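# Open the cabinet's bottom drawer and leave it

## Task

Open the cabinet's lowest drawer to 90 percent or more of its full travel so that it rests motionless. Then release it and move the gripper away. The drawer must stay open on its own at the end; if only the robot is holding it there, it does not count.

## Robot and tools

Robot: two UFACTORY uf850-style arms with parallel two-finger grippers, named left_arm and right_arm. The names do not refer to sides of any image. Each arm has six revolute joints, listed in this column order: waist, shoulder, elbow, forearm roll, wrist pitch, wrist roll. Each arm also has one gripper opening value.

Frames: every pose in a result uses one shared scene frame. Its origin is on the table top midway between the arms. +z is up, +x points out over the table, and left_arm sits on the +y side. The left_arm base is at (+0.034, +0.478, 0) m with quat_wxyz (+0.999, 0, 0, -0.055). The right_arm base is at (-0.050, -0.370, 0) m with quat_wxyz (+1.000, 0, 0, +0.020). The fingers point along the gripper's +z and close along its y axis. end_effector_position is the point between the finger pads when closed, about 2 cm short of the fingertips. Closing pushes the tips about 10 mm further along +z. The printed hand position may be off, more so at long reach.

Tool execute_actions takes {"actions": [...], "pictures": bool}. The list holds at most one item.
- An empty list only reports the current state.
- A move item is {"rows": [[14 numbers], ...], "steps": n}. There can be 1 to 15 rows, n is 1 to 15 (default 15), and each step lasts 1/30 s. Rows are applied one per step, and the final row repeats if there are fewer rows than steps.
- A wait item is {"steps": n} with n up to 300. It sends nothing and returns once n steps have passed since the previous result. Your reply time counts toward those steps.
- pictures chooses whether camera images come back. By default they do, in this order: cam_head_left, cam_head_right, cam_left_wrist, cam_right_wrist, each 504x504.

Row layout: always send 14 numbers, covering both arms in one flat list, even when only one arm should move. Numbers 1-6 are left_arm joint targets and number 7 is left_arm opening. Numbers 8-13 are right_arm joint targets and number 14 is right_arm opening.
- Joint values are absolute target angles in radians, in the same convention that Joint positions prints. They are not offsets.
- Opening is an absolute command from -1 (closed) to +1 (fully open).
- Stated joint ranges: waist -6.283 to 6.283, shoulder -2.304 to 2.304, elbow -4.224 to 0.061, forearm roll -6.283 to 6.283, wrist pitch -2.164 to 2.164, wrist roll -6.283 to 6.283.
- A call is rejected, and nothing moves, if a target exceeds a range end by more than 0.010 rad and also lies beyond the joint's last reported angle.
- The true ends can differ from the stated ones by up to 0.010 rad. A target beyond the true end is clipped to it, and the result may then print "joint sent to its limit", possibly about an earlier action. If that line is missing, the joint may still be at its end.

Motion limits:
- Joint targets advance at no more than 3.14 rad/s and take 0.16 s to ramp up. Joints of one arm are slowed together so they arrive together.
- Each step, a joint's target is kept within 0.623 rad of its measured angle.
- If the targets would put the gripper more than 70 mm from where it is, they are scaled back.
- Distant goals therefore need several calls.
- Arms keep heading for the last row sent while you think or wait. They stop once they are nearly still, or when a step is HELD.

Result lines:
- The state line gives, for each arm, gripper position (m), quat_wxyz, and linear and angular velocity (m/s, rad/s), separated by "|".
- Joint positions and Joint velocities give one block per arm: six joints (rad, rad/s) followed by the finger pad gap (m, m/s; 0.084 m when fully open).
- grip_measured is the measured opening on the same -1..1 scale as the command. To keep hold of something, command an opening clearly below grip_measured; the lower you go, the harder the squeeze. The force cap is about 24 N per pad for objects up to about 6 cm. A fast close can squeeze harder.
- "joint command not followed" means a clearance check altered or blocked some joint targets. The rest of the row still ran.
- HELD marks steps where your row was not sent, fully or in part.
- MOTOR HOT warns from 65 °C. OVER-TEMPERATURE FAULT means brakes were set at 80 °C until the motors cooled. Holding loads heats the motors, even while you think.
- A TORQUE FAULT happens when contact torque reaches a joint's load limit: waist 52.2, shoulder 52.2, elbow 43.5, forearm roll 23.4, wrist pitch 16.5, wrist roll 16.5 N m. A held object's weight counts toward this. The arm then backs that joint off, stays still for 10 s and drops the rest of the call.

Other tools:
- zoom_image: {"camera": name, "region": [x0, y0, x1, y1]} in pixels of that camera's last image, with (0,0) at top left and at most 504 by 504. It returns a closer view.
- read_manual: {"section": "licences"} returns licence texts only.
The result reports success and gives the next task if there is one. Replying without any tool call ends everything.

Suggested order:
1. Look, and find the bottom drawer's handle in the head cameras.
2. Bring one open gripper in front of the handle, then hook or grip it.
3. Pull in small steps along the drawer's outward direction to at least 90 percent open.
4. Open the fingers and back the gripper away.
5. Wait a moment, check the drawer stays put, then finish.

Avoid:
- hard shoves, slamming the drawer, and yanking against the drawer's end stop;
- letting the arms collide or press on each other;
- knocking anything off the table;
- dropping held items.

Occasional brief outside tugs on a held part may occur. Robot time, reply time, fault stops, jerky motion and high motor effort all count against you, so move efficiently.

Each tool is called after ">>>" as a command line: name --argument value for each argument, lists and objects as JSON in quotes; but a table of rows of numbers goes row by row, as --pt "numbers of a row", without its own name.

## Session

>>> execute_actions --actions '[]'

Scene clock: 0.00 s of 3900.00 s.
left_arm: end_effector_position=(+0.3752, +0.5524, +0.3586) grip_measured=+1.00 end_effector_quat_wxyz=(+0.040, +0.370, +0.673, -0.640) end_effector_velocity=(+0.000, -0.000, -0.000) end_effector_angular_velocity=(-0.001, +0.000, +0.000) | right_arm: end_effector_position=(+0.5041, -0.5604, +0.3621) grip_measured=+1.00 end_effector_quat_wxyz=(-0.024, +0.467, +0.884, -0.006) end_effector_velocity=(-0.000, +0.000, -0.000) end_effector_angular_velocity=(+0.000, -0.000, -0.000)
Joint positions: left_arm=[ 0.692 -0.52  -1.025 -0.557 -1.824 -1.269  0.084] | right_arm=[-0.369 -0.423 -1.402 -0.006 -1.027 -2.495  0.084]
Joint velocities: left_arm=[-0.    -0.001  0.    -0.001  0.     0.001  0.   ] | right_arm=[0.    0.    0.001 0.    0.001 0.    0.   ]
Motor temperatures (°C, as the motors report them): left_arm=[22 22 23 26 24 30] | right_arm=[23 21 22 25 24 27]

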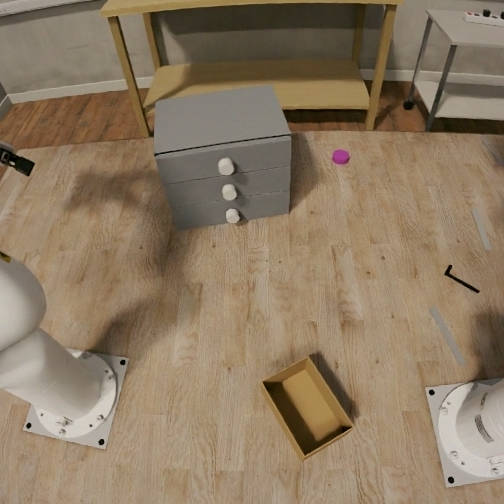

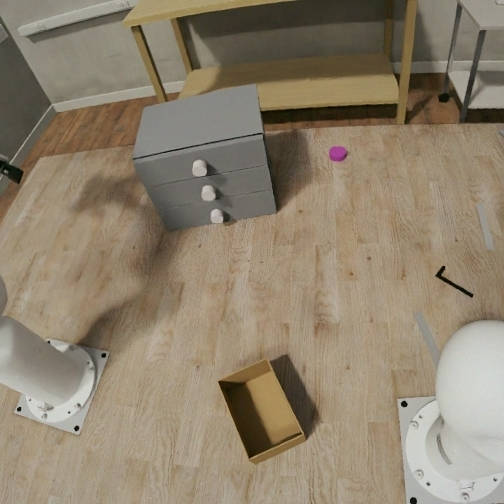

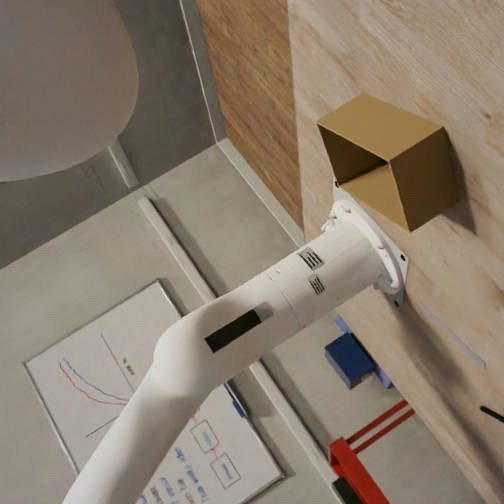

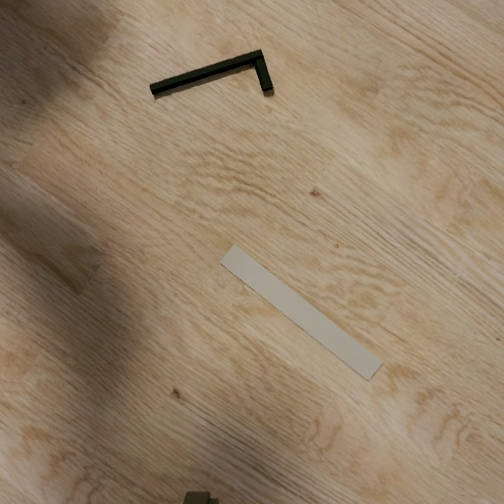

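>>> zoom_image --camera "cam_head_left" --region '[130, 70, 320, 260]'

>>> zoom_image --camera "cam_head_right" --region '[110, 70, 300, 260]'

Region (130, 70, 320, 260) of cam_head_left's 504x504 image, scaled by 2.653, with more detail than that image has.

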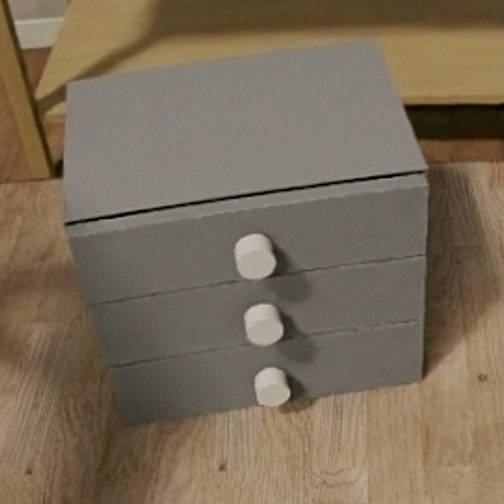

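Region (110, 70, 300, 260) of cam_head_right's 504x504 image, scaled by 2.653, with more detail than that image has.

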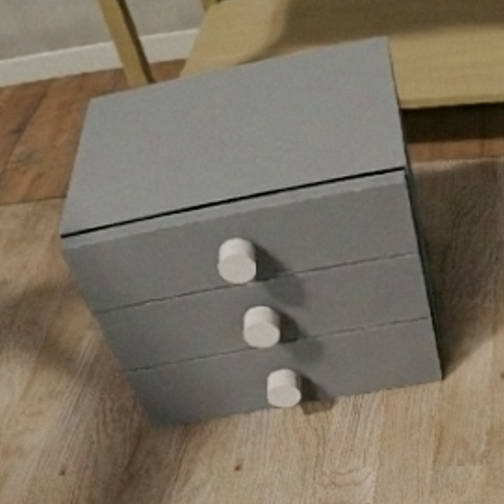

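>>> zoom_image --camera "cam_head_left" --region '[0, 320, 160, 480]'

>>> zoom_image --camera "cam_head_left" --region '[364, 344, 504, 504]'

>>> zoom_image --camera "cam_head_right" --region '[0, 300, 160, 460]'

>>> zoom_image --camera "cam_head_right" --region '[364, 344, 504, 504]'

Region (0, 320, 160, 480) of cam_head_left's 504x504 image, scaled by 3.150, with more detail than that image has.

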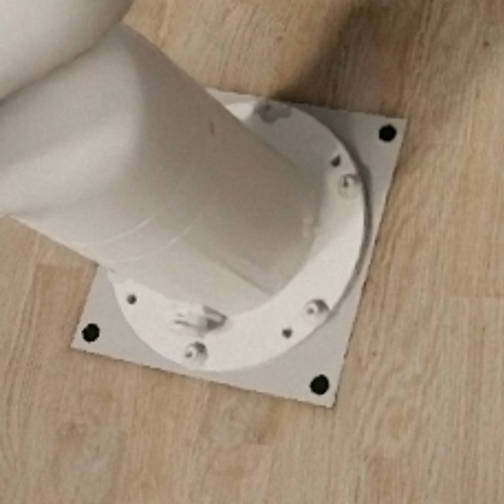

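Region (364, 344, 504, 504) of cam_head_left's 504x504 image, scaled by 3.150, with more detail than that image has; it fills the left 441 columns of this view, and the rest is white.

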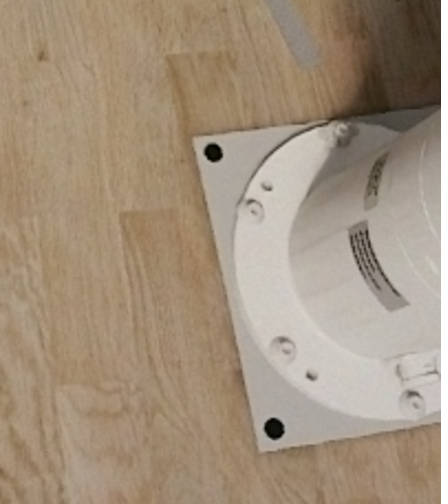

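Region (0, 300, 160, 460) of cam_head_right's 504x504 image, scaled by 3.150, with more detail than that image has.

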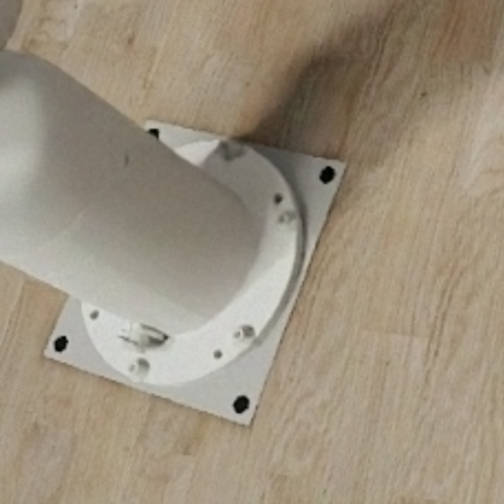

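Region (364, 344, 504, 504) of cam_head_right's 504x504 image, scaled by 3.150, with more detail than that image has; it fills the left 441 columns of this view, and the rest is white.

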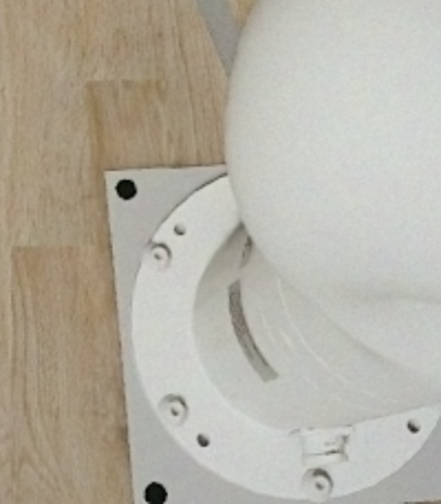

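>>> execute_actions --actions '[{"rows": [[0.692,-0.52,-1.025,-0.557,-1.824,-1.269,1,1.2915,-0.698,-0.8625,-1.885,-0.989,-3.322,1]], "steps": 15}]' --pictures false

Scene clock: 117.03 s of 3900.00 s.
left_arm: end_effector_position=(+0.3750, +0.5525, +0.3586) grip_measured=+1.00 end_effector_quat_wxyz=(+0.040, +0.370, +0.673, -0.640) end_effector_velocity=(+0.000, +0.000, +0.001) end_effector_angular_velocity=(+0.000, -0.001, +0.001) | right_arm: end_effector_position=(+0.4514, -0.4567, +0.2380) grip_measured=+1.00 end_effector_quat_wxyz=(-0.147, +0.124, +0.973, -0.127) end_effector_velocity=(-0.141, +0.242, -0.232) end_effector_angular_velocity=(-0.196, +0.835, +2.040)
Joint positions: left_arm=[ 0.692 -0.52  -1.025 -0.557 -1.824 -1.269  0.084] | right_arm=[-0.101 -0.525 -1.203 -0.274 -1.013 -2.764  0.084]
Joint velocities: left_arm=[ 0.001  0.002 -0.    -0.001 -0.001 -0.001 -0.   ] | right_arm=[ 0.76  -0.23   0.453 -0.761  0.032 -0.738 -0.   ]
Motor temperatures (°C, as the motors report them): left_arm=[22 22 24 26 24 30] | right_arm=[23 22 23 25 24 27]
Steps of this call (steps 1 to 130: nothing new was sent; then 112.20 s passed at rest; steps 131 to 145: all 15 steps of this action). Readings (joint positions):
131: left_arm=[0.692 -0.520 -1.025 -0.557 -1.824 -1.269] | right_arm=[-0.369 -0.423 -1.402 -0.006 -1.027 -2.496]
132: left_arm=[0.692 -0.520 -1.025 -0.557 -1.824 -1.269] | right_arm=[-0.367 -0.424 -1.400 -0.009 -1.027 -2.499]
134: left_arm=[0.692 -0.520 -1.025 -0.557 -1.824 -1.269] | right_arm=[-0.337 -0.436 -1.375 -0.040 -1.025 -2.531]
138: left_arm=[0.692 -0.520 -1.025 -0.557 -1.824 -1.269] | right_arm=[-0.258 -0.470 -1.310 -0.117 -1.020 -2.607]
145: the state above

>>> execute_actions --actions '[{"steps": 60}]'

Scene clock: 119.03 s of 3900.00 s.
left_arm: end_effector_position=(+0.3750, +0.5525, +0.3586) grip_measured=+1.00 end_effector_quat_wxyz=(+0.040, +0.370, +0.673, -0.640) end_effector_velocity=(-0.000, -0.000, +0.000) end_effector_angular_velocity=(-0.003, +0.002, +0.001) | right_arm: end_effector_position=(+0.2709, +0.1204, +0.1450) grip_measured=+1.00 end_effector_quat_wxyz=(-0.042, +0.863, +0.072, +0.498) end_effector_velocity=(-0.004, +0.004, -0.000) end_effector_angular_velocity=(-0.004, -0.002, +0.021)
Joint positions: left_arm=[ 0.692 -0.52  -1.025 -0.557 -1.824 -1.269  0.084] | right_arm=[ 1.29  -0.698 -0.863 -1.884 -0.989 -3.322  0.084]
Joint velocities: left_arm=[ 0.001 -0.001  0.001 -0.001 -0.002 -0.    -0.   ] | right_arm=[ 0.008 -0.001  0.001 -0.012 -0.    -0.002 -0.   ]
Motor temperatures (°C, as the motors report them): left_arm=[22 22 24 26 24 30] | right_arm=[23 22 23 25 24 27]
Steps of this call (steps 1 to 60: the robot went on to your last target). Readings (joint positions):
1: left_arm=[0.692 -0.520 -1.025 -0.557 -1.824 -1.269] | right_arm=[-0.075 -0.532 -1.188 -0.300 -1.012 -2.789]
2: left_arm=[0.692 -0.520 -1.025 -0.557 -1.824 -1.269] | right_arm=[-0.048 -0.540 -1.173 -0.327 -1.011 -2.813]
4: left_arm=[0.692 -0.520 -1.025 -0.557 -1.824 -1.269] | right_arm=[0.009 -0.555 -1.144 -0.384 -1.009 -2.862]
8: left_arm=[0.692 -0.520 -1.025 -0.557 -1.824 -1.269] | right_arm=[0.135 -0.584 -1.087 -0.510 -1.005 -2.955]
60: the state above

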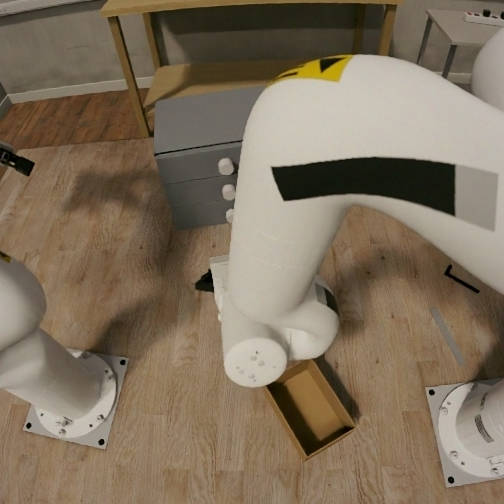

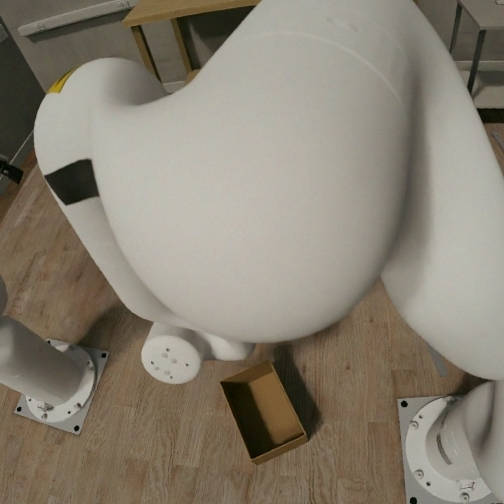

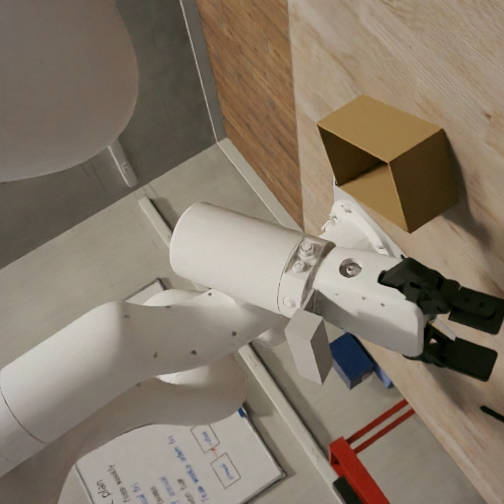

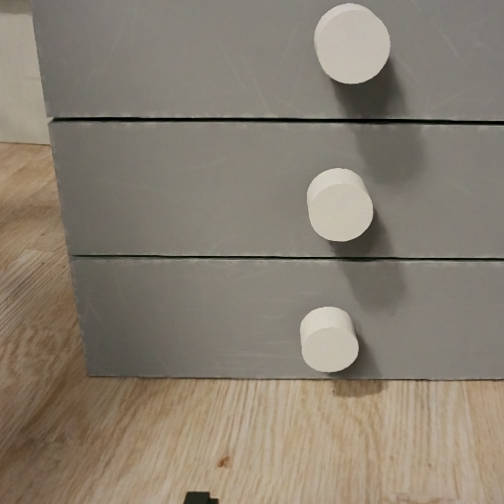

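>>> zoom_image --camera "cam_right_wrist" --region '[260, 280, 400, 420]'

>>> zoom_image --camera "cam_right_wrist" --region '[30, 230, 200, 400]'

>>> zoom_image --camera "cam_right_wrist" --region '[364, 240, 504, 400]'

>>> zoom_image --camera "cam_right_wrist" --region '[150, 444, 250, 504]'

Region (260, 280, 400, 420) of cam_right_wrist's 504x504 image, scaled by 3.600, with more detail than that image has.

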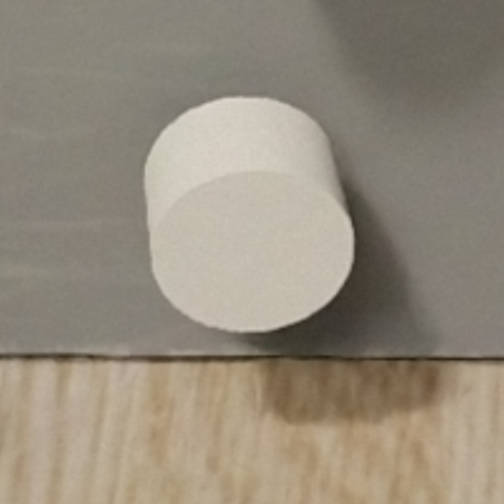

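Region (30, 230, 200, 400) of cam_right_wrist's 504x504 image, scaled by 2.965, with more detail than that image has.

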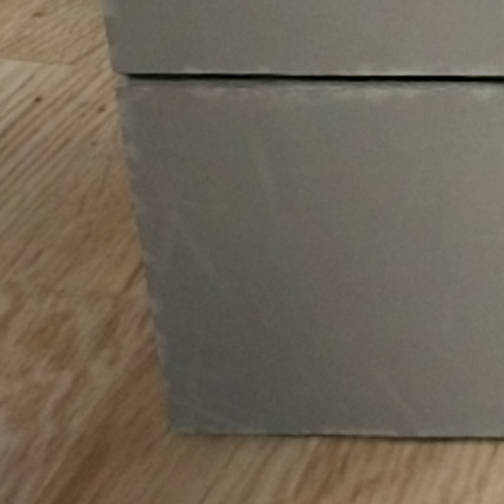

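Region (364, 240, 504, 400) of cam_right_wrist's 504x504 image, scaled by 3.150, with more detail than that image has; it fills the left 441 columns of this view, and the rest is white.

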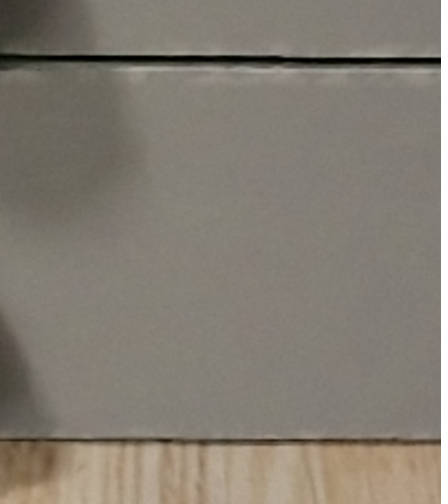

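Region (150, 444, 250, 504) of cam_right_wrist's 504x504 image, scaled by 5.040, with more detail than that image has; it fills the top 302 rows of this view, and the rest is white.

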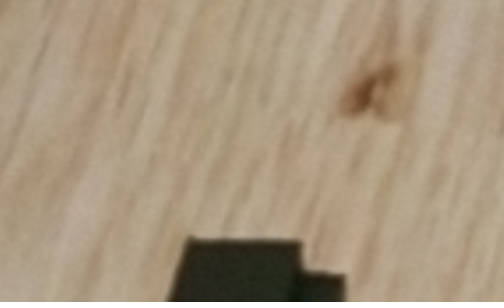

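>>> zoom_image --camera "cam_right_wrist" --region '[280, 0, 420, 140]'

>>> zoom_image --camera "cam_right_wrist" --region '[270, 140, 410, 280]'

>>> zoom_image --camera "cam_right_wrist" --region '[0, 0, 160, 160]'

>>> zoom_image --camera "cam_right_wrist" --region '[404, 80, 504, 180]'

Region (280, 0, 420, 140) of cam_right_wrist's 504x504 image, scaled by 3.600, with more detail than that image has.

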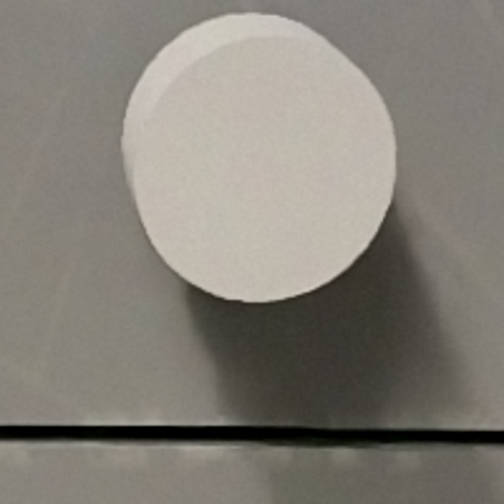

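Region (270, 140, 410, 280) of cam_right_wrist's 504x504 image, scaled by 3.600, with more detail than that image has.

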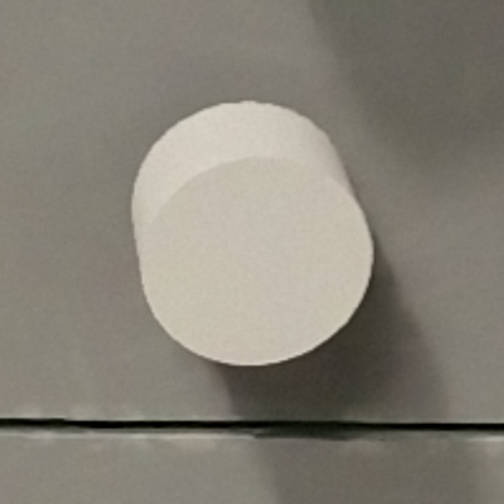

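Region (0, 0, 160, 160) of cam_right_wrist's 504x504 image, scaled by 3.150, with more detail than that image has.

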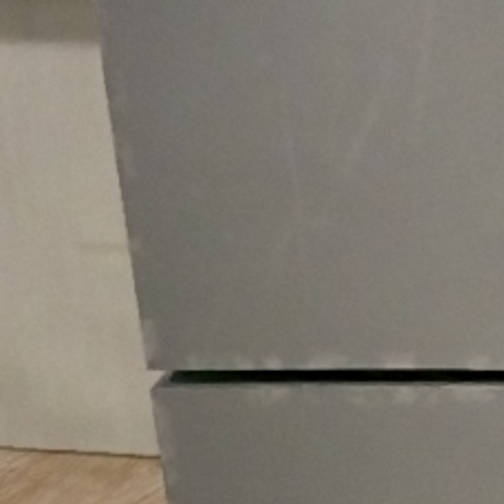

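Region (404, 80, 504, 180) of cam_right_wrist's 504x504 image, scaled by 5.040, with more detail than that image has.

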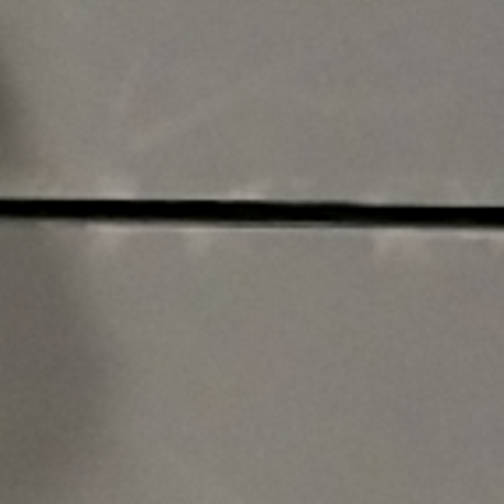

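>>> execute_actions --actions '[{"rows": [[0.692,-0.52,-1.025,-0.557,-1.824,-1.269,1,1.0277,-1.0167,-1.1612,-2.1614,-0.9622,-3.2802,0.4]], "steps": 15}]' --pictures false

>>> execute_actions --actions '[{"steps": 20}]'

Scene clock: 185.53 s of 3900.00 s.
left_arm: end_effector_position=(+0.3750, +0.5525, +0.3586) grip_measured=+1.00 end_effector_quat_wxyz=(+0.040, +0.370, +0.673, -0.640) end_effector_velocity=(-0.000, +0.000, -0.000) end_effector_angular_velocity=(+0.000, +0.002, -0.001) | right_arm: end_effector_position=(+0.4060, +0.1393, +0.0572) grip_measured=+0.39 end_effector_quat_wxyz=(-0.040, +0.863, +0.070, +0.498) end_effector_velocity=(+0.175, -0.026, -0.132) end_effector_angular_velocity=(-0.018, +0.016, -0.019)
Joint positions: left_arm=[ 0.692 -0.52  -1.025 -0.557 -1.824 -1.269  0.084] | right_arm=[ 1.053 -0.986 -1.131 -2.134 -0.965 -3.284  0.061]
Joint velocities: left_arm=[ 0.001 -0.001 -0.     0.001 -0.001 -0.001 -0.   ] | right_arm=[-0.31  -0.37  -0.331 -0.314  0.032  0.048  0.   ]
Motor temperatures (°C, as the motors report them): left_arm=[22 22 24 26 24 30] | right_arm=[23 22 23 25 24 27]
Steps of this call (steps 1 to 15: the robot went on to your last target; steps 16 to 90: nothing new was sent; then 63.00 s passed at rest; steps 91 to 105: all 15 steps of this action). Readings (joint positions):
91: left_arm=[0.692 -0.520 -1.025 -0.557 -1.824 -1.269] | right_arm=[1.291 -0.698 -0.863 -1.885 -0.989 -3.322]
92: left_arm=[0.692 -0.520 -1.025 -0.557 -1.824 -1.269] | right_arm=[1.289 -0.701 -0.865 -1.888 -0.989 -3.322]
94: left_arm=[0.692 -0.520 -1.025 -0.557 -1.824 -1.269] | right_arm=[1.262 -0.735 -0.899 -1.918 -0.986 -3.317]
98: left_arm=[0.692 -0.520 -1.025 -0.557 -1.824 -1.269] | right_arm=[1.177 -0.836 -0.992 -2.004 -0.977 -3.304]
105: the state above

Scene clock: 186.20 s of 3900.00 s.
left_arm: end_effector_position=(+0.3750, +0.5525, +0.3586) grip_measured=+1.00 end_effector_quat_wxyz=(+0.040, +0.370, +0.673, -0.640) end_effector_velocity=(-0.000, -0.000, -0.000) end_effector_angular_velocity=(-0.001, +0.002, -0.001) | right_arm: end_effector_position=(+0.4206, +0.1385, +0.0471) grip_measured=+0.39 end_effector_quat_wxyz=(-0.040, +0.863, +0.070, +0.498) end_effector_velocity=(+0.000, -0.000, -0.000) end_effector_angular_velocity=(-0.000, -0.000, +0.000)
Joint positions: left_arm=[ 0.692 -0.52  -1.025 -0.557 -1.824 -1.269  0.084] | right_arm=[ 1.028 -1.017 -1.161 -2.161 -0.962 -3.28   0.061]
Joint velocities: left_arm=[-0.    -0.001  0.     0.    -0.001 -0.     0.   ] | right_arm=[-0.001 -0.001 -0.001 -0.001 -0.    -0.     0.   ]
Motor temperatures (°C, as the motors report them): left_arm=[22 22 24 26 24 30] | right_arm=[23 22 23 25 24 27]
Steps of this call (steps 1 to 20: the robot went on to your last target). Readings (joint positions):
1: left_arm=[0.692 -0.520 -1.025 -0.557 -1.824 -1.269] | right_arm=[1.044 -0.996 -1.141 -2.143 -0.964 -3.283]
2: left_arm=[0.692 -0.520 -1.025 -0.557 -1.824 -1.269] | right_arm=[1.039 -1.003 -1.147 -2.149 -0.963 -3.282]
4: left_arm=[0.692 -0.520 -1.025 -0.557 -1.824 -1.269] | right_arm=[1.034 -1.009 -1.154 -2.155 -0.963 -3.281]
8: left_arm=[0.692 -0.520 -1.025 -0.557 -1.824 -1.269] | right_arm=[1.030 -1.014 -1.159 -2.160 -0.962 -3.280]
20: the state above

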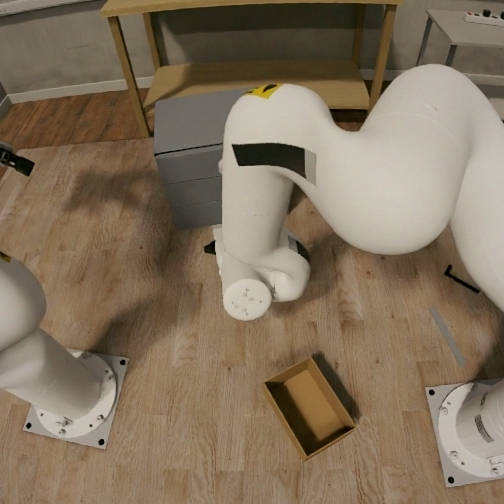

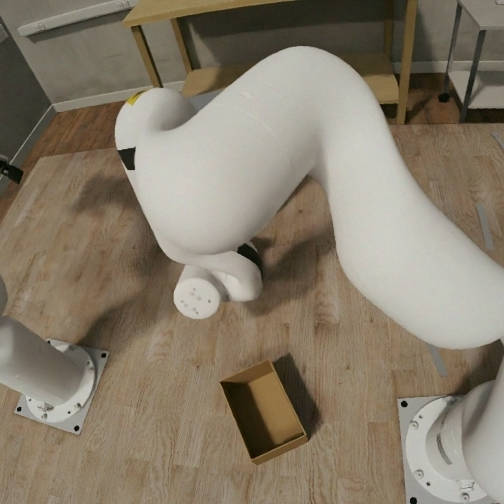

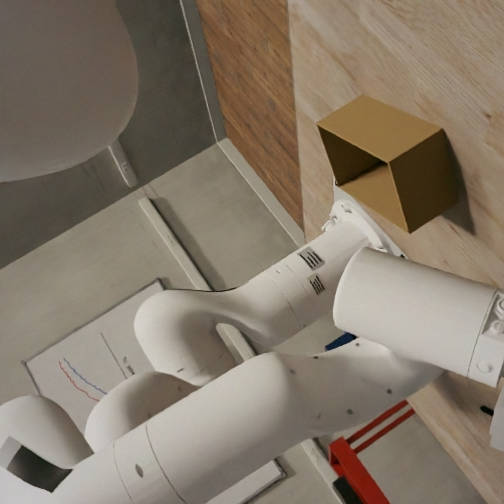

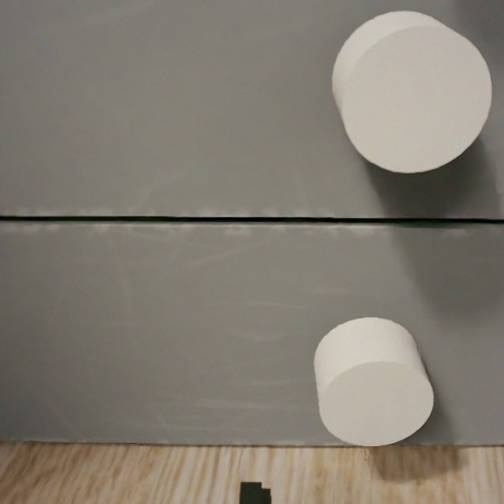

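>>> zoom_image --camera "cam_right_wrist" --region '[290, 300, 460, 470]'

>>> zoom_image --camera "cam_right_wrist" --region '[314, 0, 504, 190]'

>>> zoom_image --camera "cam_right_wrist" --region '[210, 424, 310, 504]'

>>> zoom_image --camera "cam_right_wrist" --region '[0, 190, 504, 250]'

>>> zoom_image --camera "cam_right_wrist" --region '[330, 190, 410, 250]'

Region (290, 300, 460, 470) of cam_right_wrist's 504x504 image, scaled by 2.965, with more detail than that image has.

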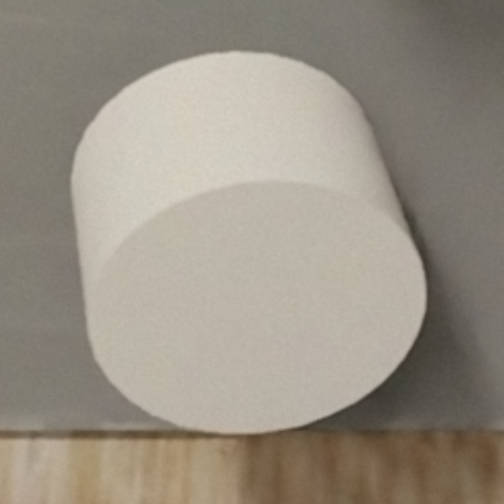

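Region (314, 0, 504, 190) of cam_right_wrist's 504x504 image, scaled by 2.653, with more detail than that image has.

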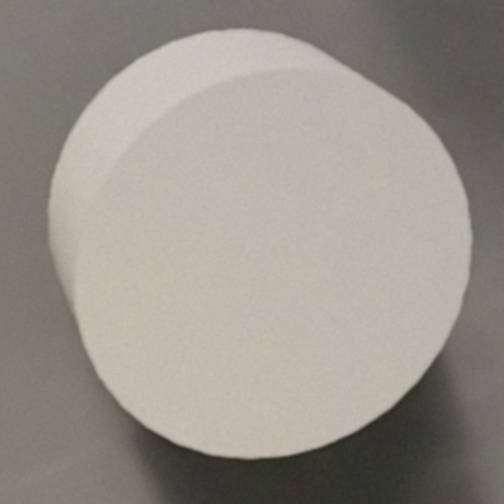

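Region (210, 424, 310, 504) of cam_right_wrist's 504x504 image, scaled by 5.040, with more detail than that image has; it fills the top 403 rows of this view, and the rest is white.

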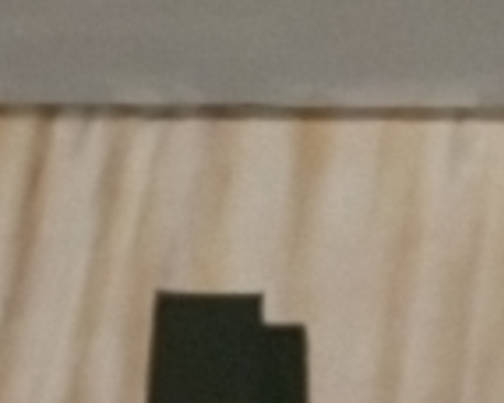

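Region (0, 190, 504, 250) of cam_right_wrist's 504x504 image, scaled by 1.000; it fills the top 60 rows of this view, and the rest is white.

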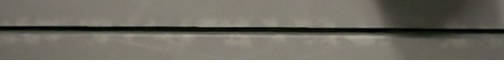

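Region (330, 190, 410, 250) of cam_right_wrist's 504x504 image, scaled by 6.300, with more detail than that image has; it fills the top 378 rows of this view, and the rest is white.

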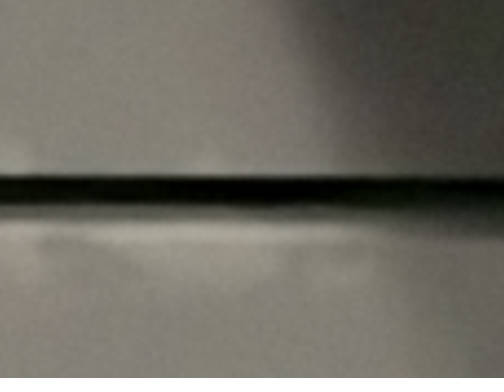

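>>> execute_actions --actions '[{"rows": [[0.692,-0.52,-1.025,-0.557,-1.824,-1.269,1,1.0250,-1.0184,-1.1653,-2.1628,-0.9604,-3.2823,0.4],[0.692,-0.52,-1.025,-0.557,-1.824,-1.269,1,1.0197,-1.0218,-1.1735,-2.1655,-0.9569,-3.2865,0.4],[0.692,-0.52,-1.025,-0.557,-1.824,-1.269,1,1.0117,-1.0269,-1.1858,-2.1697,-0.9517,-3.2929,0.4],[0.692,-0.52,-1.025,-0.557,-1.824,-1.269,1,1.0024,-1.0329,-1.2002,-2.1745,-0.9456,-3.3003,0.4],[0.692,-0.52,-1.025,-0.557,-1.824,-1.269,1,0.9931,-1.0389,-1.2146,-2.1793,-0.9394,-3.3076,0.4],[0.692,-0.52,-1.025,-0.557,-1.824,-1.269,1,0.9838,-1.0448,-1.2290,-2.1841,-0.9333,-3.3150,0.4],[0.692,-0.52,-1.025,-0.557,-1.824,-1.269,1,0.9758,-1.0499,-1.2413,-2.1882,-0.9280,-3.3214,0.4],[0.692,-0.52,-1.025,-0.557,-1.824,-1.269,1,0.9692,-1.0542,-1.2515,-2.1917,-0.9237,-3.3266,0.4],[0.692,-0.52,-1.025,-0.557,-1.824,-1.269,1,0.9645,-1.0572,-1.2587,-2.1941,-0.9206,-3.3303,0.4],[0.692,-0.52,-1.025,-0.557,-1.824,-1.269,1,0.9612,-1.0593,-1.2639,-2.1958,-0.9184,-3.3330,0.4],[0.692,-0.52,-1.025,-0.557,-1.824,-1.269,1,0.9612,-1.0593,-1.2639,-2.1958,-0.9184,-3.3330,0.25],[0.692,-0.52,-1.025,-0.557,-1.824,-1.269,1,0.9612,-1.0593,-1.2639,-2.1958,-0.9184,-3.3330,0.1],[0.692,-0.52,-1.025,-0.557,-1.824,-1.269,1,0.9612,-1.0593,-1.2639,-2.1958,-0.9184,-3.3330,-0.03],[0.692,-0.52,-1.025,-0.557,-1.824,-1.269,1,0.9612,-1.0593,-1.2639,-2.1958,-0.9184,-3.3330,-0.12],[0.692,-0.52,-1.025,-0.557,-1.824,-1.269,1,0.9612,-1.0593,-1.2639,-2.1958,-0.9184,-3.3330,-0.18]], "steps": 15}]' --pictures false

>>> execute_actions --actions '[{"rows": [[0.692,-0.52,-1.025,-0.557,-1.824,-1.269,1,0.9612,-1.0593,-1.2639,-2.1958,-0.9184,-3.3330,-0.22],[0.692,-0.52,-1.025,-0.557,-1.824,-1.269,1,0.9612,-1.0593,-1.2639,-2.1958,-0.9184,-3.3330,-0.26],[0.692,-0.52,-1.025,-0.557,-1.824,-1.269,1,0.9612,-1.0593,-1.2639,-2.1958,-0.9184,-3.3330,-0.30],[0.692,-0.52,-1.025,-0.557,-1.824,-1.269,1,0.9612,-1.0593,-1.2639,-2.1958,-0.9184,-3.3330,-0.34],[0.692,-0.52,-1.025,-0.557,-1.824,-1.269,1,0.9612,-1.0593,-1.2639,-2.1958,-0.9184,-3.3330,-0.40],[0.692,-0.52,-1.025,-0.557,-1.824,-1.269,1,0.9612,-1.0593,-1.2639,-2.1958,-0.9184,-3.3330,-0.48],[0.692,-0.52,-1.025,-0.557,-1.824,-1.269,1,0.9612,-1.0593,-1.2639,-2.1958,-0.9184,-3.3330,-0.58],[0.692,-0.52,-1.025,-0.557,-1.824,-1.269,1,0.9612,-1.0593,-1.2639,-2.1958,-0.9184,-3.3330,-0.70],[0.692,-0.52,-1.025,-0.557,-1.824,-1.269,1,0.9612,-1.0593,-1.2639,-2.1958,-0.9184,-3.3330,-0.85],[0.692,-0.52,-1.025,-0.557,-1.824,-1.269,1,0.9612,-1.0593,-1.2639,-2.1958,-0.9184,-3.3330,-1]], "steps": 12}]' --pictures true

>>> execute_actions --actions '[{"rows": [[0.692,-0.52,-1.025,-0.557,-1.824,-1.269,1,0.9624,-1.0585,-1.2618,-2.1953,-0.9193,-3.3319,-1],[0.692,-0.52,-1.025,-0.557,-1.824,-1.269,1,0.9639,-1.0575,-1.2593,-2.1946,-0.9204,-3.3306,-1],[0.692,-0.52,-1.025,-0.557,-1.824,-1.269,1,0.9663,-1.0559,-1.2554,-2.1935,-0.9222,-3.3286,-1],[0.692,-0.52,-1.025,-0.557,-1.824,-1.269,1,0.9695,-1.0537,-1.2501,-2.1920,-0.9245,-3.3259,-1],[0.692,-0.52,-1.025,-0.557,-1.824,-1.269,1,0.9737,-1.0510,-1.2434,-2.1900,-0.9275,-3.3224,-1],[0.692,-0.52,-1.025,-0.557,-1.824,-1.269,1,0.9789,-1.0477,-1.2352,-2.1874,-0.9311,-3.3181,-1],[0.692,-0.52,-1.025,-0.557,-1.824,-1.269,1,0.9849,-1.0439,-1.2258,-2.1844,-0.9353,-3.3132,-1],[0.692,-0.52,-1.025,-0.557,-1.824,-1.269,1,0.9920,-1.0397,-1.2152,-2.1808,-0.9400,-3.3076,-1],[0.692,-0.52,-1.025,-0.557,-1.824,-1.269,1,0.9998,-1.0352,-1.2036,-2.1767,-0.9451,-3.3014,-1],[0.692,-0.52,-1.025,-0.557,-1.824,-1.269,1,1.0084,-1.0303,-1.1914,-2.1720,-0.9504,-3.2949,-1],[0.692,-0.52,-1.025,-0.557,-1.824,-1.269,1,1.0176,-1.0253,-1.1786,-2.1669,-0.9560,-3.2880,-1],[0.692,-0.52,-1.025,-0.557,-1.824,-1.269,1,1.0273,-1.0203,-1.1657,-2.1614,-0.9616,-3.2810,-1],[0.692,-0.52,-1.025,-0.557,-1.824,-1.269,1,1.0373,-1.0153,-1.1527,-2.1555,-0.9672,-3.2739,-1],[0.692,-0.52,-1.025,-0.557,-1.824,-1.269,1,1.0475,-1.0105,-1.1400,-2.1494,-0.9726,-3.2669,-1],[0.692,-0.52,-1.025,-0.557,-1.824,-1.269,1,1.0576,-1.0058,-1.1278,-2.1432,-0.9778,-3.2600,-1]], "steps": 15}]' --pictures false

>>> execute_actions --actions '[{"rows": [[0.692,-0.52,-1.025,-0.557,-1.824,-1.269,1,1.0675,-1.0014,-1.1163,-2.1369,-0.9827,-3.2535,-1],[0.692,-0.52,-1.025,-0.557,-1.824,-1.269,1,1.0771,-0.9974,-1.1056,-2.1309,-0.9872,-3.2474,-1],[0.692,-0.52,-1.025,-0.557,-1.824,-1.269,1,1.0860,-0.9938,-1.0958,-2.1251,-0.9912,-3.2418,-1],[0.692,-0.52,-1.025,-0.557,-1.824,-1.269,1,1.0942,-0.9906,-1.0872,-2.1197,-0.9947,-3.2367,-1],[0.692,-0.52,-1.025,-0.557,-1.824,-1.269,1,1.1015,-0.9878,-1.0797,-2.1148,-0.9978,-3.2323,-1],[0.692,-0.52,-1.025,-0.557,-1.824,-1.269,1,1.1077,-0.9855,-1.0733,-2.1106,-1.0004,-3.2286,-1],[0.692,-0.52,-1.025,-0.557,-1.824,-1.269,1,1.1129,-0.9837,-1.0682,-2.1071,-1.0024,-3.2255,-1],[0.692,-0.52,-1.025,-0.557,-1.824,-1.269,1,1.1170,-0.9822,-1.0643,-2.1043,-1.0040,-3.2232,-1],[0.692,-0.52,-1.025,-0.557,-1.824,-1.269,1,1.1199,-0.9812,-1.0614,-2.1023,-1.0051,-3.2215,-1],[0.692,-0.52,-1.025,-0.557,-1.824,-1.269,1,1.1219,-0.9805,-1.0595,-2.1009,-1.0058,-3.2203,-1],[0.692,-0.52,-1.025,-0.557,-1.824,-1.269,1,1.1234,-0.9800,-1.0581,-2.0999,-1.0064,-3.2194,-1]], "steps": 15}]' --pictures true

Scene clock: 306.70 s of 3900.00 s.
left_arm: end_effector_position=(+0.3750, +0.5525, +0.3586) grip_measured=+1.00 end_effector_quat_wxyz=(+0.040, +0.370, +0.673, -0.640) end_effector_velocity=(-0.000, +0.000, +0.000) end_effector_angular_velocity=(-0.001, +0.001, -0.000) | right_arm: end_effector_position=(+0.4664, +0.1467, +0.0461) grip_measured=-0.11 end_effector_quat_wxyz=(-0.040, +0.863, +0.070, +0.498) end_effector_velocity=(+0.024, +0.004, -0.003) end_effector_angular_velocity=(-0.007, +0.005, +0.007)
Joint positions: left_arm=[ 0.692 -0.52  -1.025 -0.557 -1.824 -1.269  0.084] | right_arm=[ 0.965 -1.057 -1.258 -2.194 -0.921 -3.33   0.039]
Joint velocities: left_arm=[ 0.     0.     0.     0.    -0.001 -0.     0.   ] | right_arm=[-0.034 -0.026 -0.056 -0.02   0.03  -0.034 -0.103]
Motor temperatures (°C, as the motors report them): left_arm=[22 22 24 26 24 30] | right_arm=[23 22 23 25 24 27]
Steps of this call (steps 1 to 15: the robot went on to your last target; steps 16 to 90: nothing new was sent; then 117.00 s passed at rest; steps 91 to 105: all 15 steps of this action). Readings (joint positions):
91: left_arm=[0.692 -0.520 -1.025 -0.557 -1.824 -1.269] | right_arm=[1.028 -1.017 -1.161 -2.161 -0.962 -3.280]
92: left_arm=[0.692 -0.520 -1.025 -0.557 -1.824 -1.269] | right_arm=[1.027 -1.017 -1.162 -2.162 -0.962 -3.281]
94: left_arm=[0.692 -0.520 -1.025 -0.557 -1.824 -1.269] | right_arm=[1.023 -1.020 -1.168 -2.164 -0.959 -3.284]
98: left_arm=[0.692 -0.520 -1.025 -0.557 -1.824 -1.269] | right_arm=[0.999 -1.035 -1.206 -2.176 -0.943 -3.303]
105: the state above

Scene clock: 307.10 s of 3900.00 s.
left_arm: end_effector_position=(+0.3750, +0.5525, +0.3586) grip_measured=+1.00 end_effector_quat_wxyz=(+0.040, +0.370, +0.673, -0.640) end_effector_velocity=(-0.000, +0.000, +0.000) end_effector_angular_velocity=(+0.000, +0.000, +0.002) | right_arm: end_effector_position=(+0.4682, +0.1469, +0.0458) grip_measured=-0.29 end_effector_quat_wxyz=(-0.040, +0.863, +0.070, +0.498) end_effector_velocity=(+0.001, +0.001, +0.001) end_effector_angular_velocity=(+0.003, +0.000, -0.000)
Joint positions: left_arm=[ 0.692 -0.52  -1.025 -0.557 -1.824 -1.269  0.084] | right_arm=[ 0.962 -1.059 -1.263 -2.195 -0.919 -3.333  0.032]
Joint velocities: left_arm=[ 0.002  0.001  0.001 -0.     0.    -0.     0.   ] | right_arm=[-0.001 -0.001 -0.004 -0.     0.003 -0.     0.   ]
Motor temperatures (°C, as the motors report them): left_arm=[22 22 24 26 24 30] | right_arm=[23 22 23 25 24 27]
Steps of this call (steps 1 to 12: all 12 steps of this action). Readings (joint positions):
1: left_arm=[0.692 -0.520 -1.025 -0.557 -1.824 -1.269] | right_arm=[0.964 -1.058 -1.260 -2.194 -0.920 -3.331]
2: left_arm=[0.692 -0.520 -1.025 -0.557 -1.824 -1.269] | right_arm=[0.963 -1.058 -1.261 -2.195 -0.920 -3.332]
4: left_arm=[0.692 -0.520 -1.025 -0.557 -1.824 -1.269] | right_arm=[0.962 -1.059 -1.262 -2.195 -0.919 -3.332]
8: left_arm=[0.692 -0.520 -1.025 -0.557 -1.824 -1.269] | right_arm=[0.962 -1.059 -1.262 -2.195 -0.919 -3.333]
12: the state above

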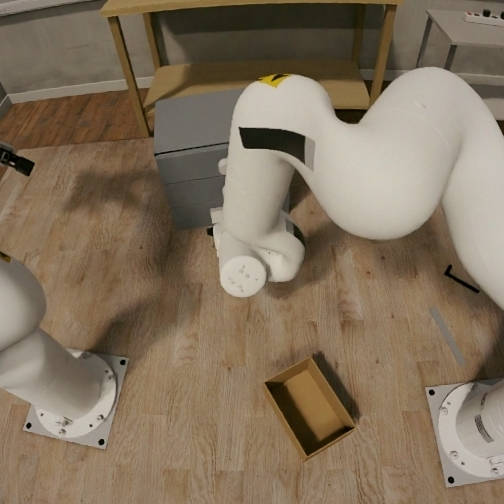

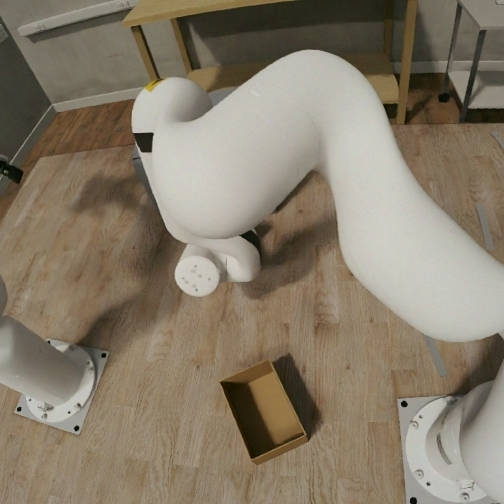

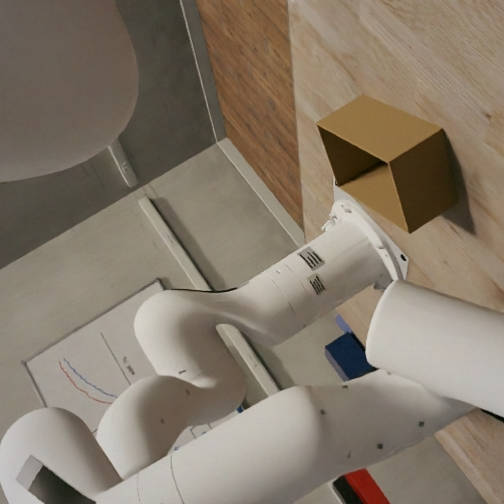

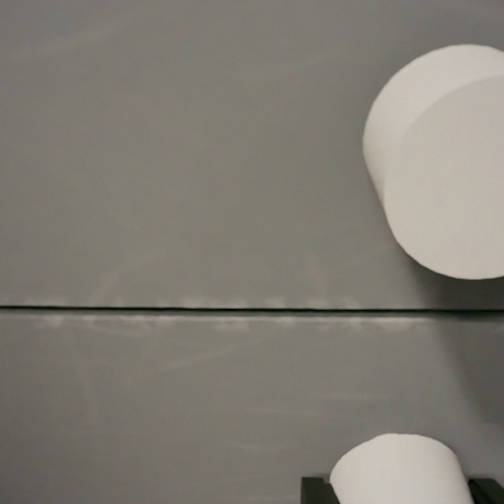

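Scene clock: 307.60 s of 3900.00 s.
left_arm: end_effector_position=(+0.3750, +0.5525, +0.3586) grip_measured=+1.00 end_effector_quat_wxyz=(+0.040, +0.370, +0.673, -0.640) end_effector_velocity=(+0.000, -0.000, -0.000) end_effector_angular_velocity=(-0.002, +0.001, -0.001) | right_arm: end_effector_position=(+0.4267, +0.1400, +0.0459) grip_measured=-0.29 end_effector_quat_wxyz=(-0.040, +0.863, +0.069, +0.498) end_effector_velocity=(-0.187, -0.031, -0.001) end_effector_angular_velocity=(-0.004, +0.000, -0.001)
Joint positions: left_arm=[ 0.692 -0.52  -1.025 -0.557 -1.824 -1.269  0.084] | right_arm=[ 1.02  -1.025 -1.176 -2.165 -0.958 -3.287  0.031]
Joint velocities: left_arm=[-0.001 -0.001 -0.    -0.    -0.001  0.001  0.   ] | right_arm=[ 0.272  0.141  0.366  0.158 -0.16   0.195  0.   ]
Motor temperatures (°C, as the motors report them): left_arm=[22 22 24 26 24 30] | right_arm=[23 22 23 25 24 27]
Steps of this call (steps 1 to 15: all 15 steps of this action). Readings (joint positions):
1: left_arm=[0.692 -0.520 -1.025 -0.557 -1.824 -1.269] | right_arm=[0.962 -1.059 -1.263 -2.195 -0.919 -3.333]
2: left_arm=[0.692 -0.520 -1.025 -0.557 -1.824 -1.269] | right_arm=[0.962 -1.059 -1.263 -2.195 -0.919 -3.333]
4: left_arm=[0.692 -0.520 -1.025 -0.557 -1.824 -1.269] | right_arm=[0.963 -1.058 -1.261 -2.195 -0.920 -3.332]
8: left_arm=[0.692 -0.520 -1.025 -0.557 -1.824 -1.269] | right_arm=[0.972 -1.052 -1.246 -2.191 -0.926 -3.323]
15: the state above

Scene clock: 308.10 s of 3900.00 s.
left_arm: end_effector_position=(+0.3750, +0.5525, +0.3586) grip_measured=+1.00 end_effector_quat_wxyz=(+0.040, +0.370, +0.673, -0.640) end_effector_velocity=(+0.000, +0.000, -0.001) end_effector_angular_velocity=(+0.002, -0.002, +0.001) | right_arm: end_effector_position=(+0.3623, +0.1294, +0.0458) grip_measured=-0.29 end_effector_quat_wxyz=(-0.040, +0.863, +0.070, +0.498) end_effector_velocity=(-0.020, -0.003, +0.000) end_effector_angular_velocity=(+0.001, +0.001, +0.001)
Joint positions: left_arm=[ 0.692 -0.52  -1.025 -0.557 -1.824 -1.269  0.084] | right_arm=[ 1.12  -0.981 -1.061 -2.102 -1.005 -3.221  0.032]
Joint velocities: left_arm=[ 0.    -0.    -0.    -0.     0.003  0.     0.   ] | right_arm=[ 0.033  0.012  0.033  0.021 -0.012  0.02  -0.   ]
Motor temperatures (°C, as the motors report them): left_arm=[22 22 24 26 24 30] | right_arm=[23 22 23 25 24 27]
Steps of this call (steps 1 to 15: all 15 steps of this action). Readings (joint positions):
1: left_arm=[0.692 -0.520 -1.025 -0.557 -1.824 -1.269] | right_arm=[1.029 -1.020 -1.164 -2.159 -0.963 -3.280]
2: left_arm=[0.692 -0.520 -1.025 -0.557 -1.824 -1.269] | right_arm=[1.038 -1.015 -1.152 -2.154 -0.968 -3.273]
4: left_arm=[0.692 -0.520 -1.025 -0.557 -1.824 -1.269] | right_arm=[1.058 -1.006 -1.128 -2.142 -0.978 -3.260]
8: left_arm=[0.692 -0.520 -1.025 -0.557 -1.824 -1.269] | right_arm=[1.092 -0.992 -1.089 -2.120 -0.994 -3.238]
15: the state above

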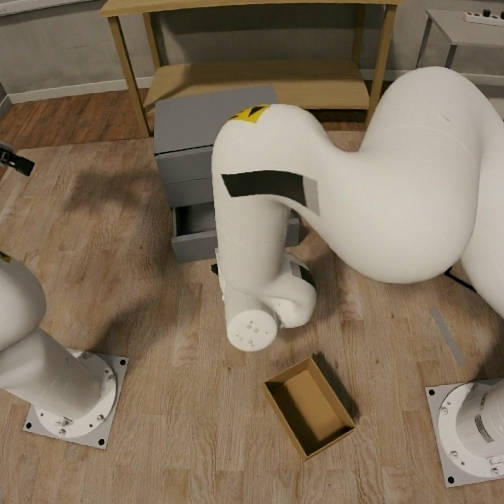

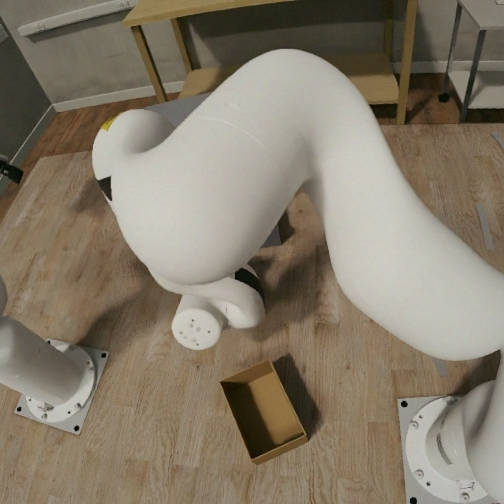

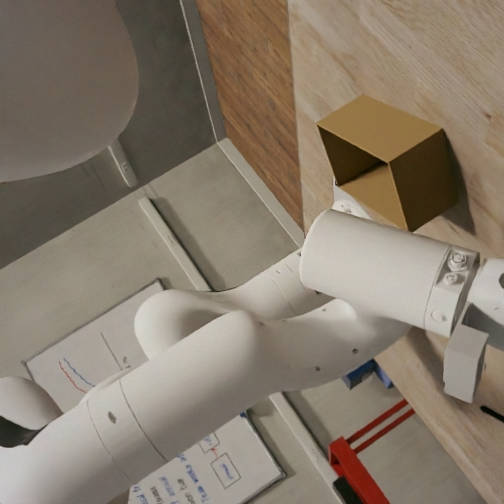

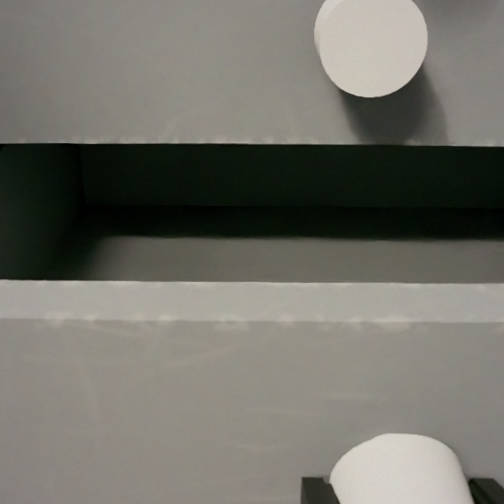

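>>> zoom_image --camera "cam_right_wrist" --region '[0, 120, 200, 340]'

>>> zoom_image --camera "cam_head_left" --region '[140, 140, 260, 290]'

>>> zoom_image --camera "cam_right_wrist" --region '[280, 400, 504, 504]'

Region (0, 120, 200, 340) of cam_right_wrist's 504x504 image, scaled by 2.291, with more detail than that image has; it fills the left 458 columns of this view, and the rest is white.

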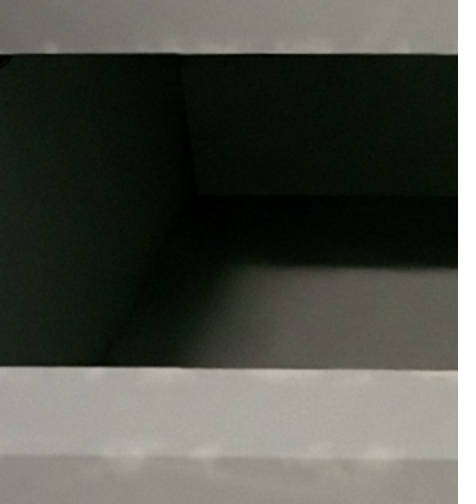

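Region (140, 140, 260, 290) of cam_head_left's 504x504 image, scaled by 3.360, with more detail than that image has; it fills the left 403 columns of this view, and the rest is white.

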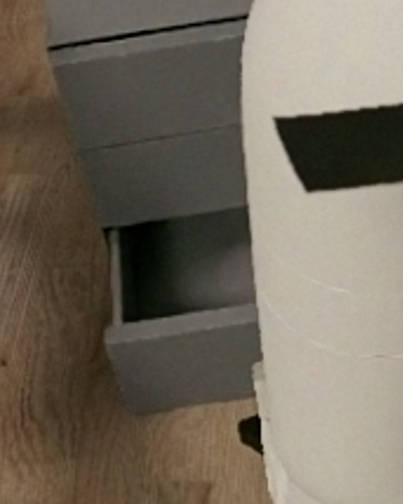

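Region (280, 400, 504, 504) of cam_right_wrist's 504x504 image, scaled by 2.250, with more detail than that image has; it fills the top 234 rows of this view, and the rest is white.

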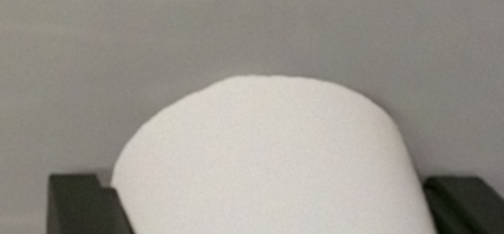

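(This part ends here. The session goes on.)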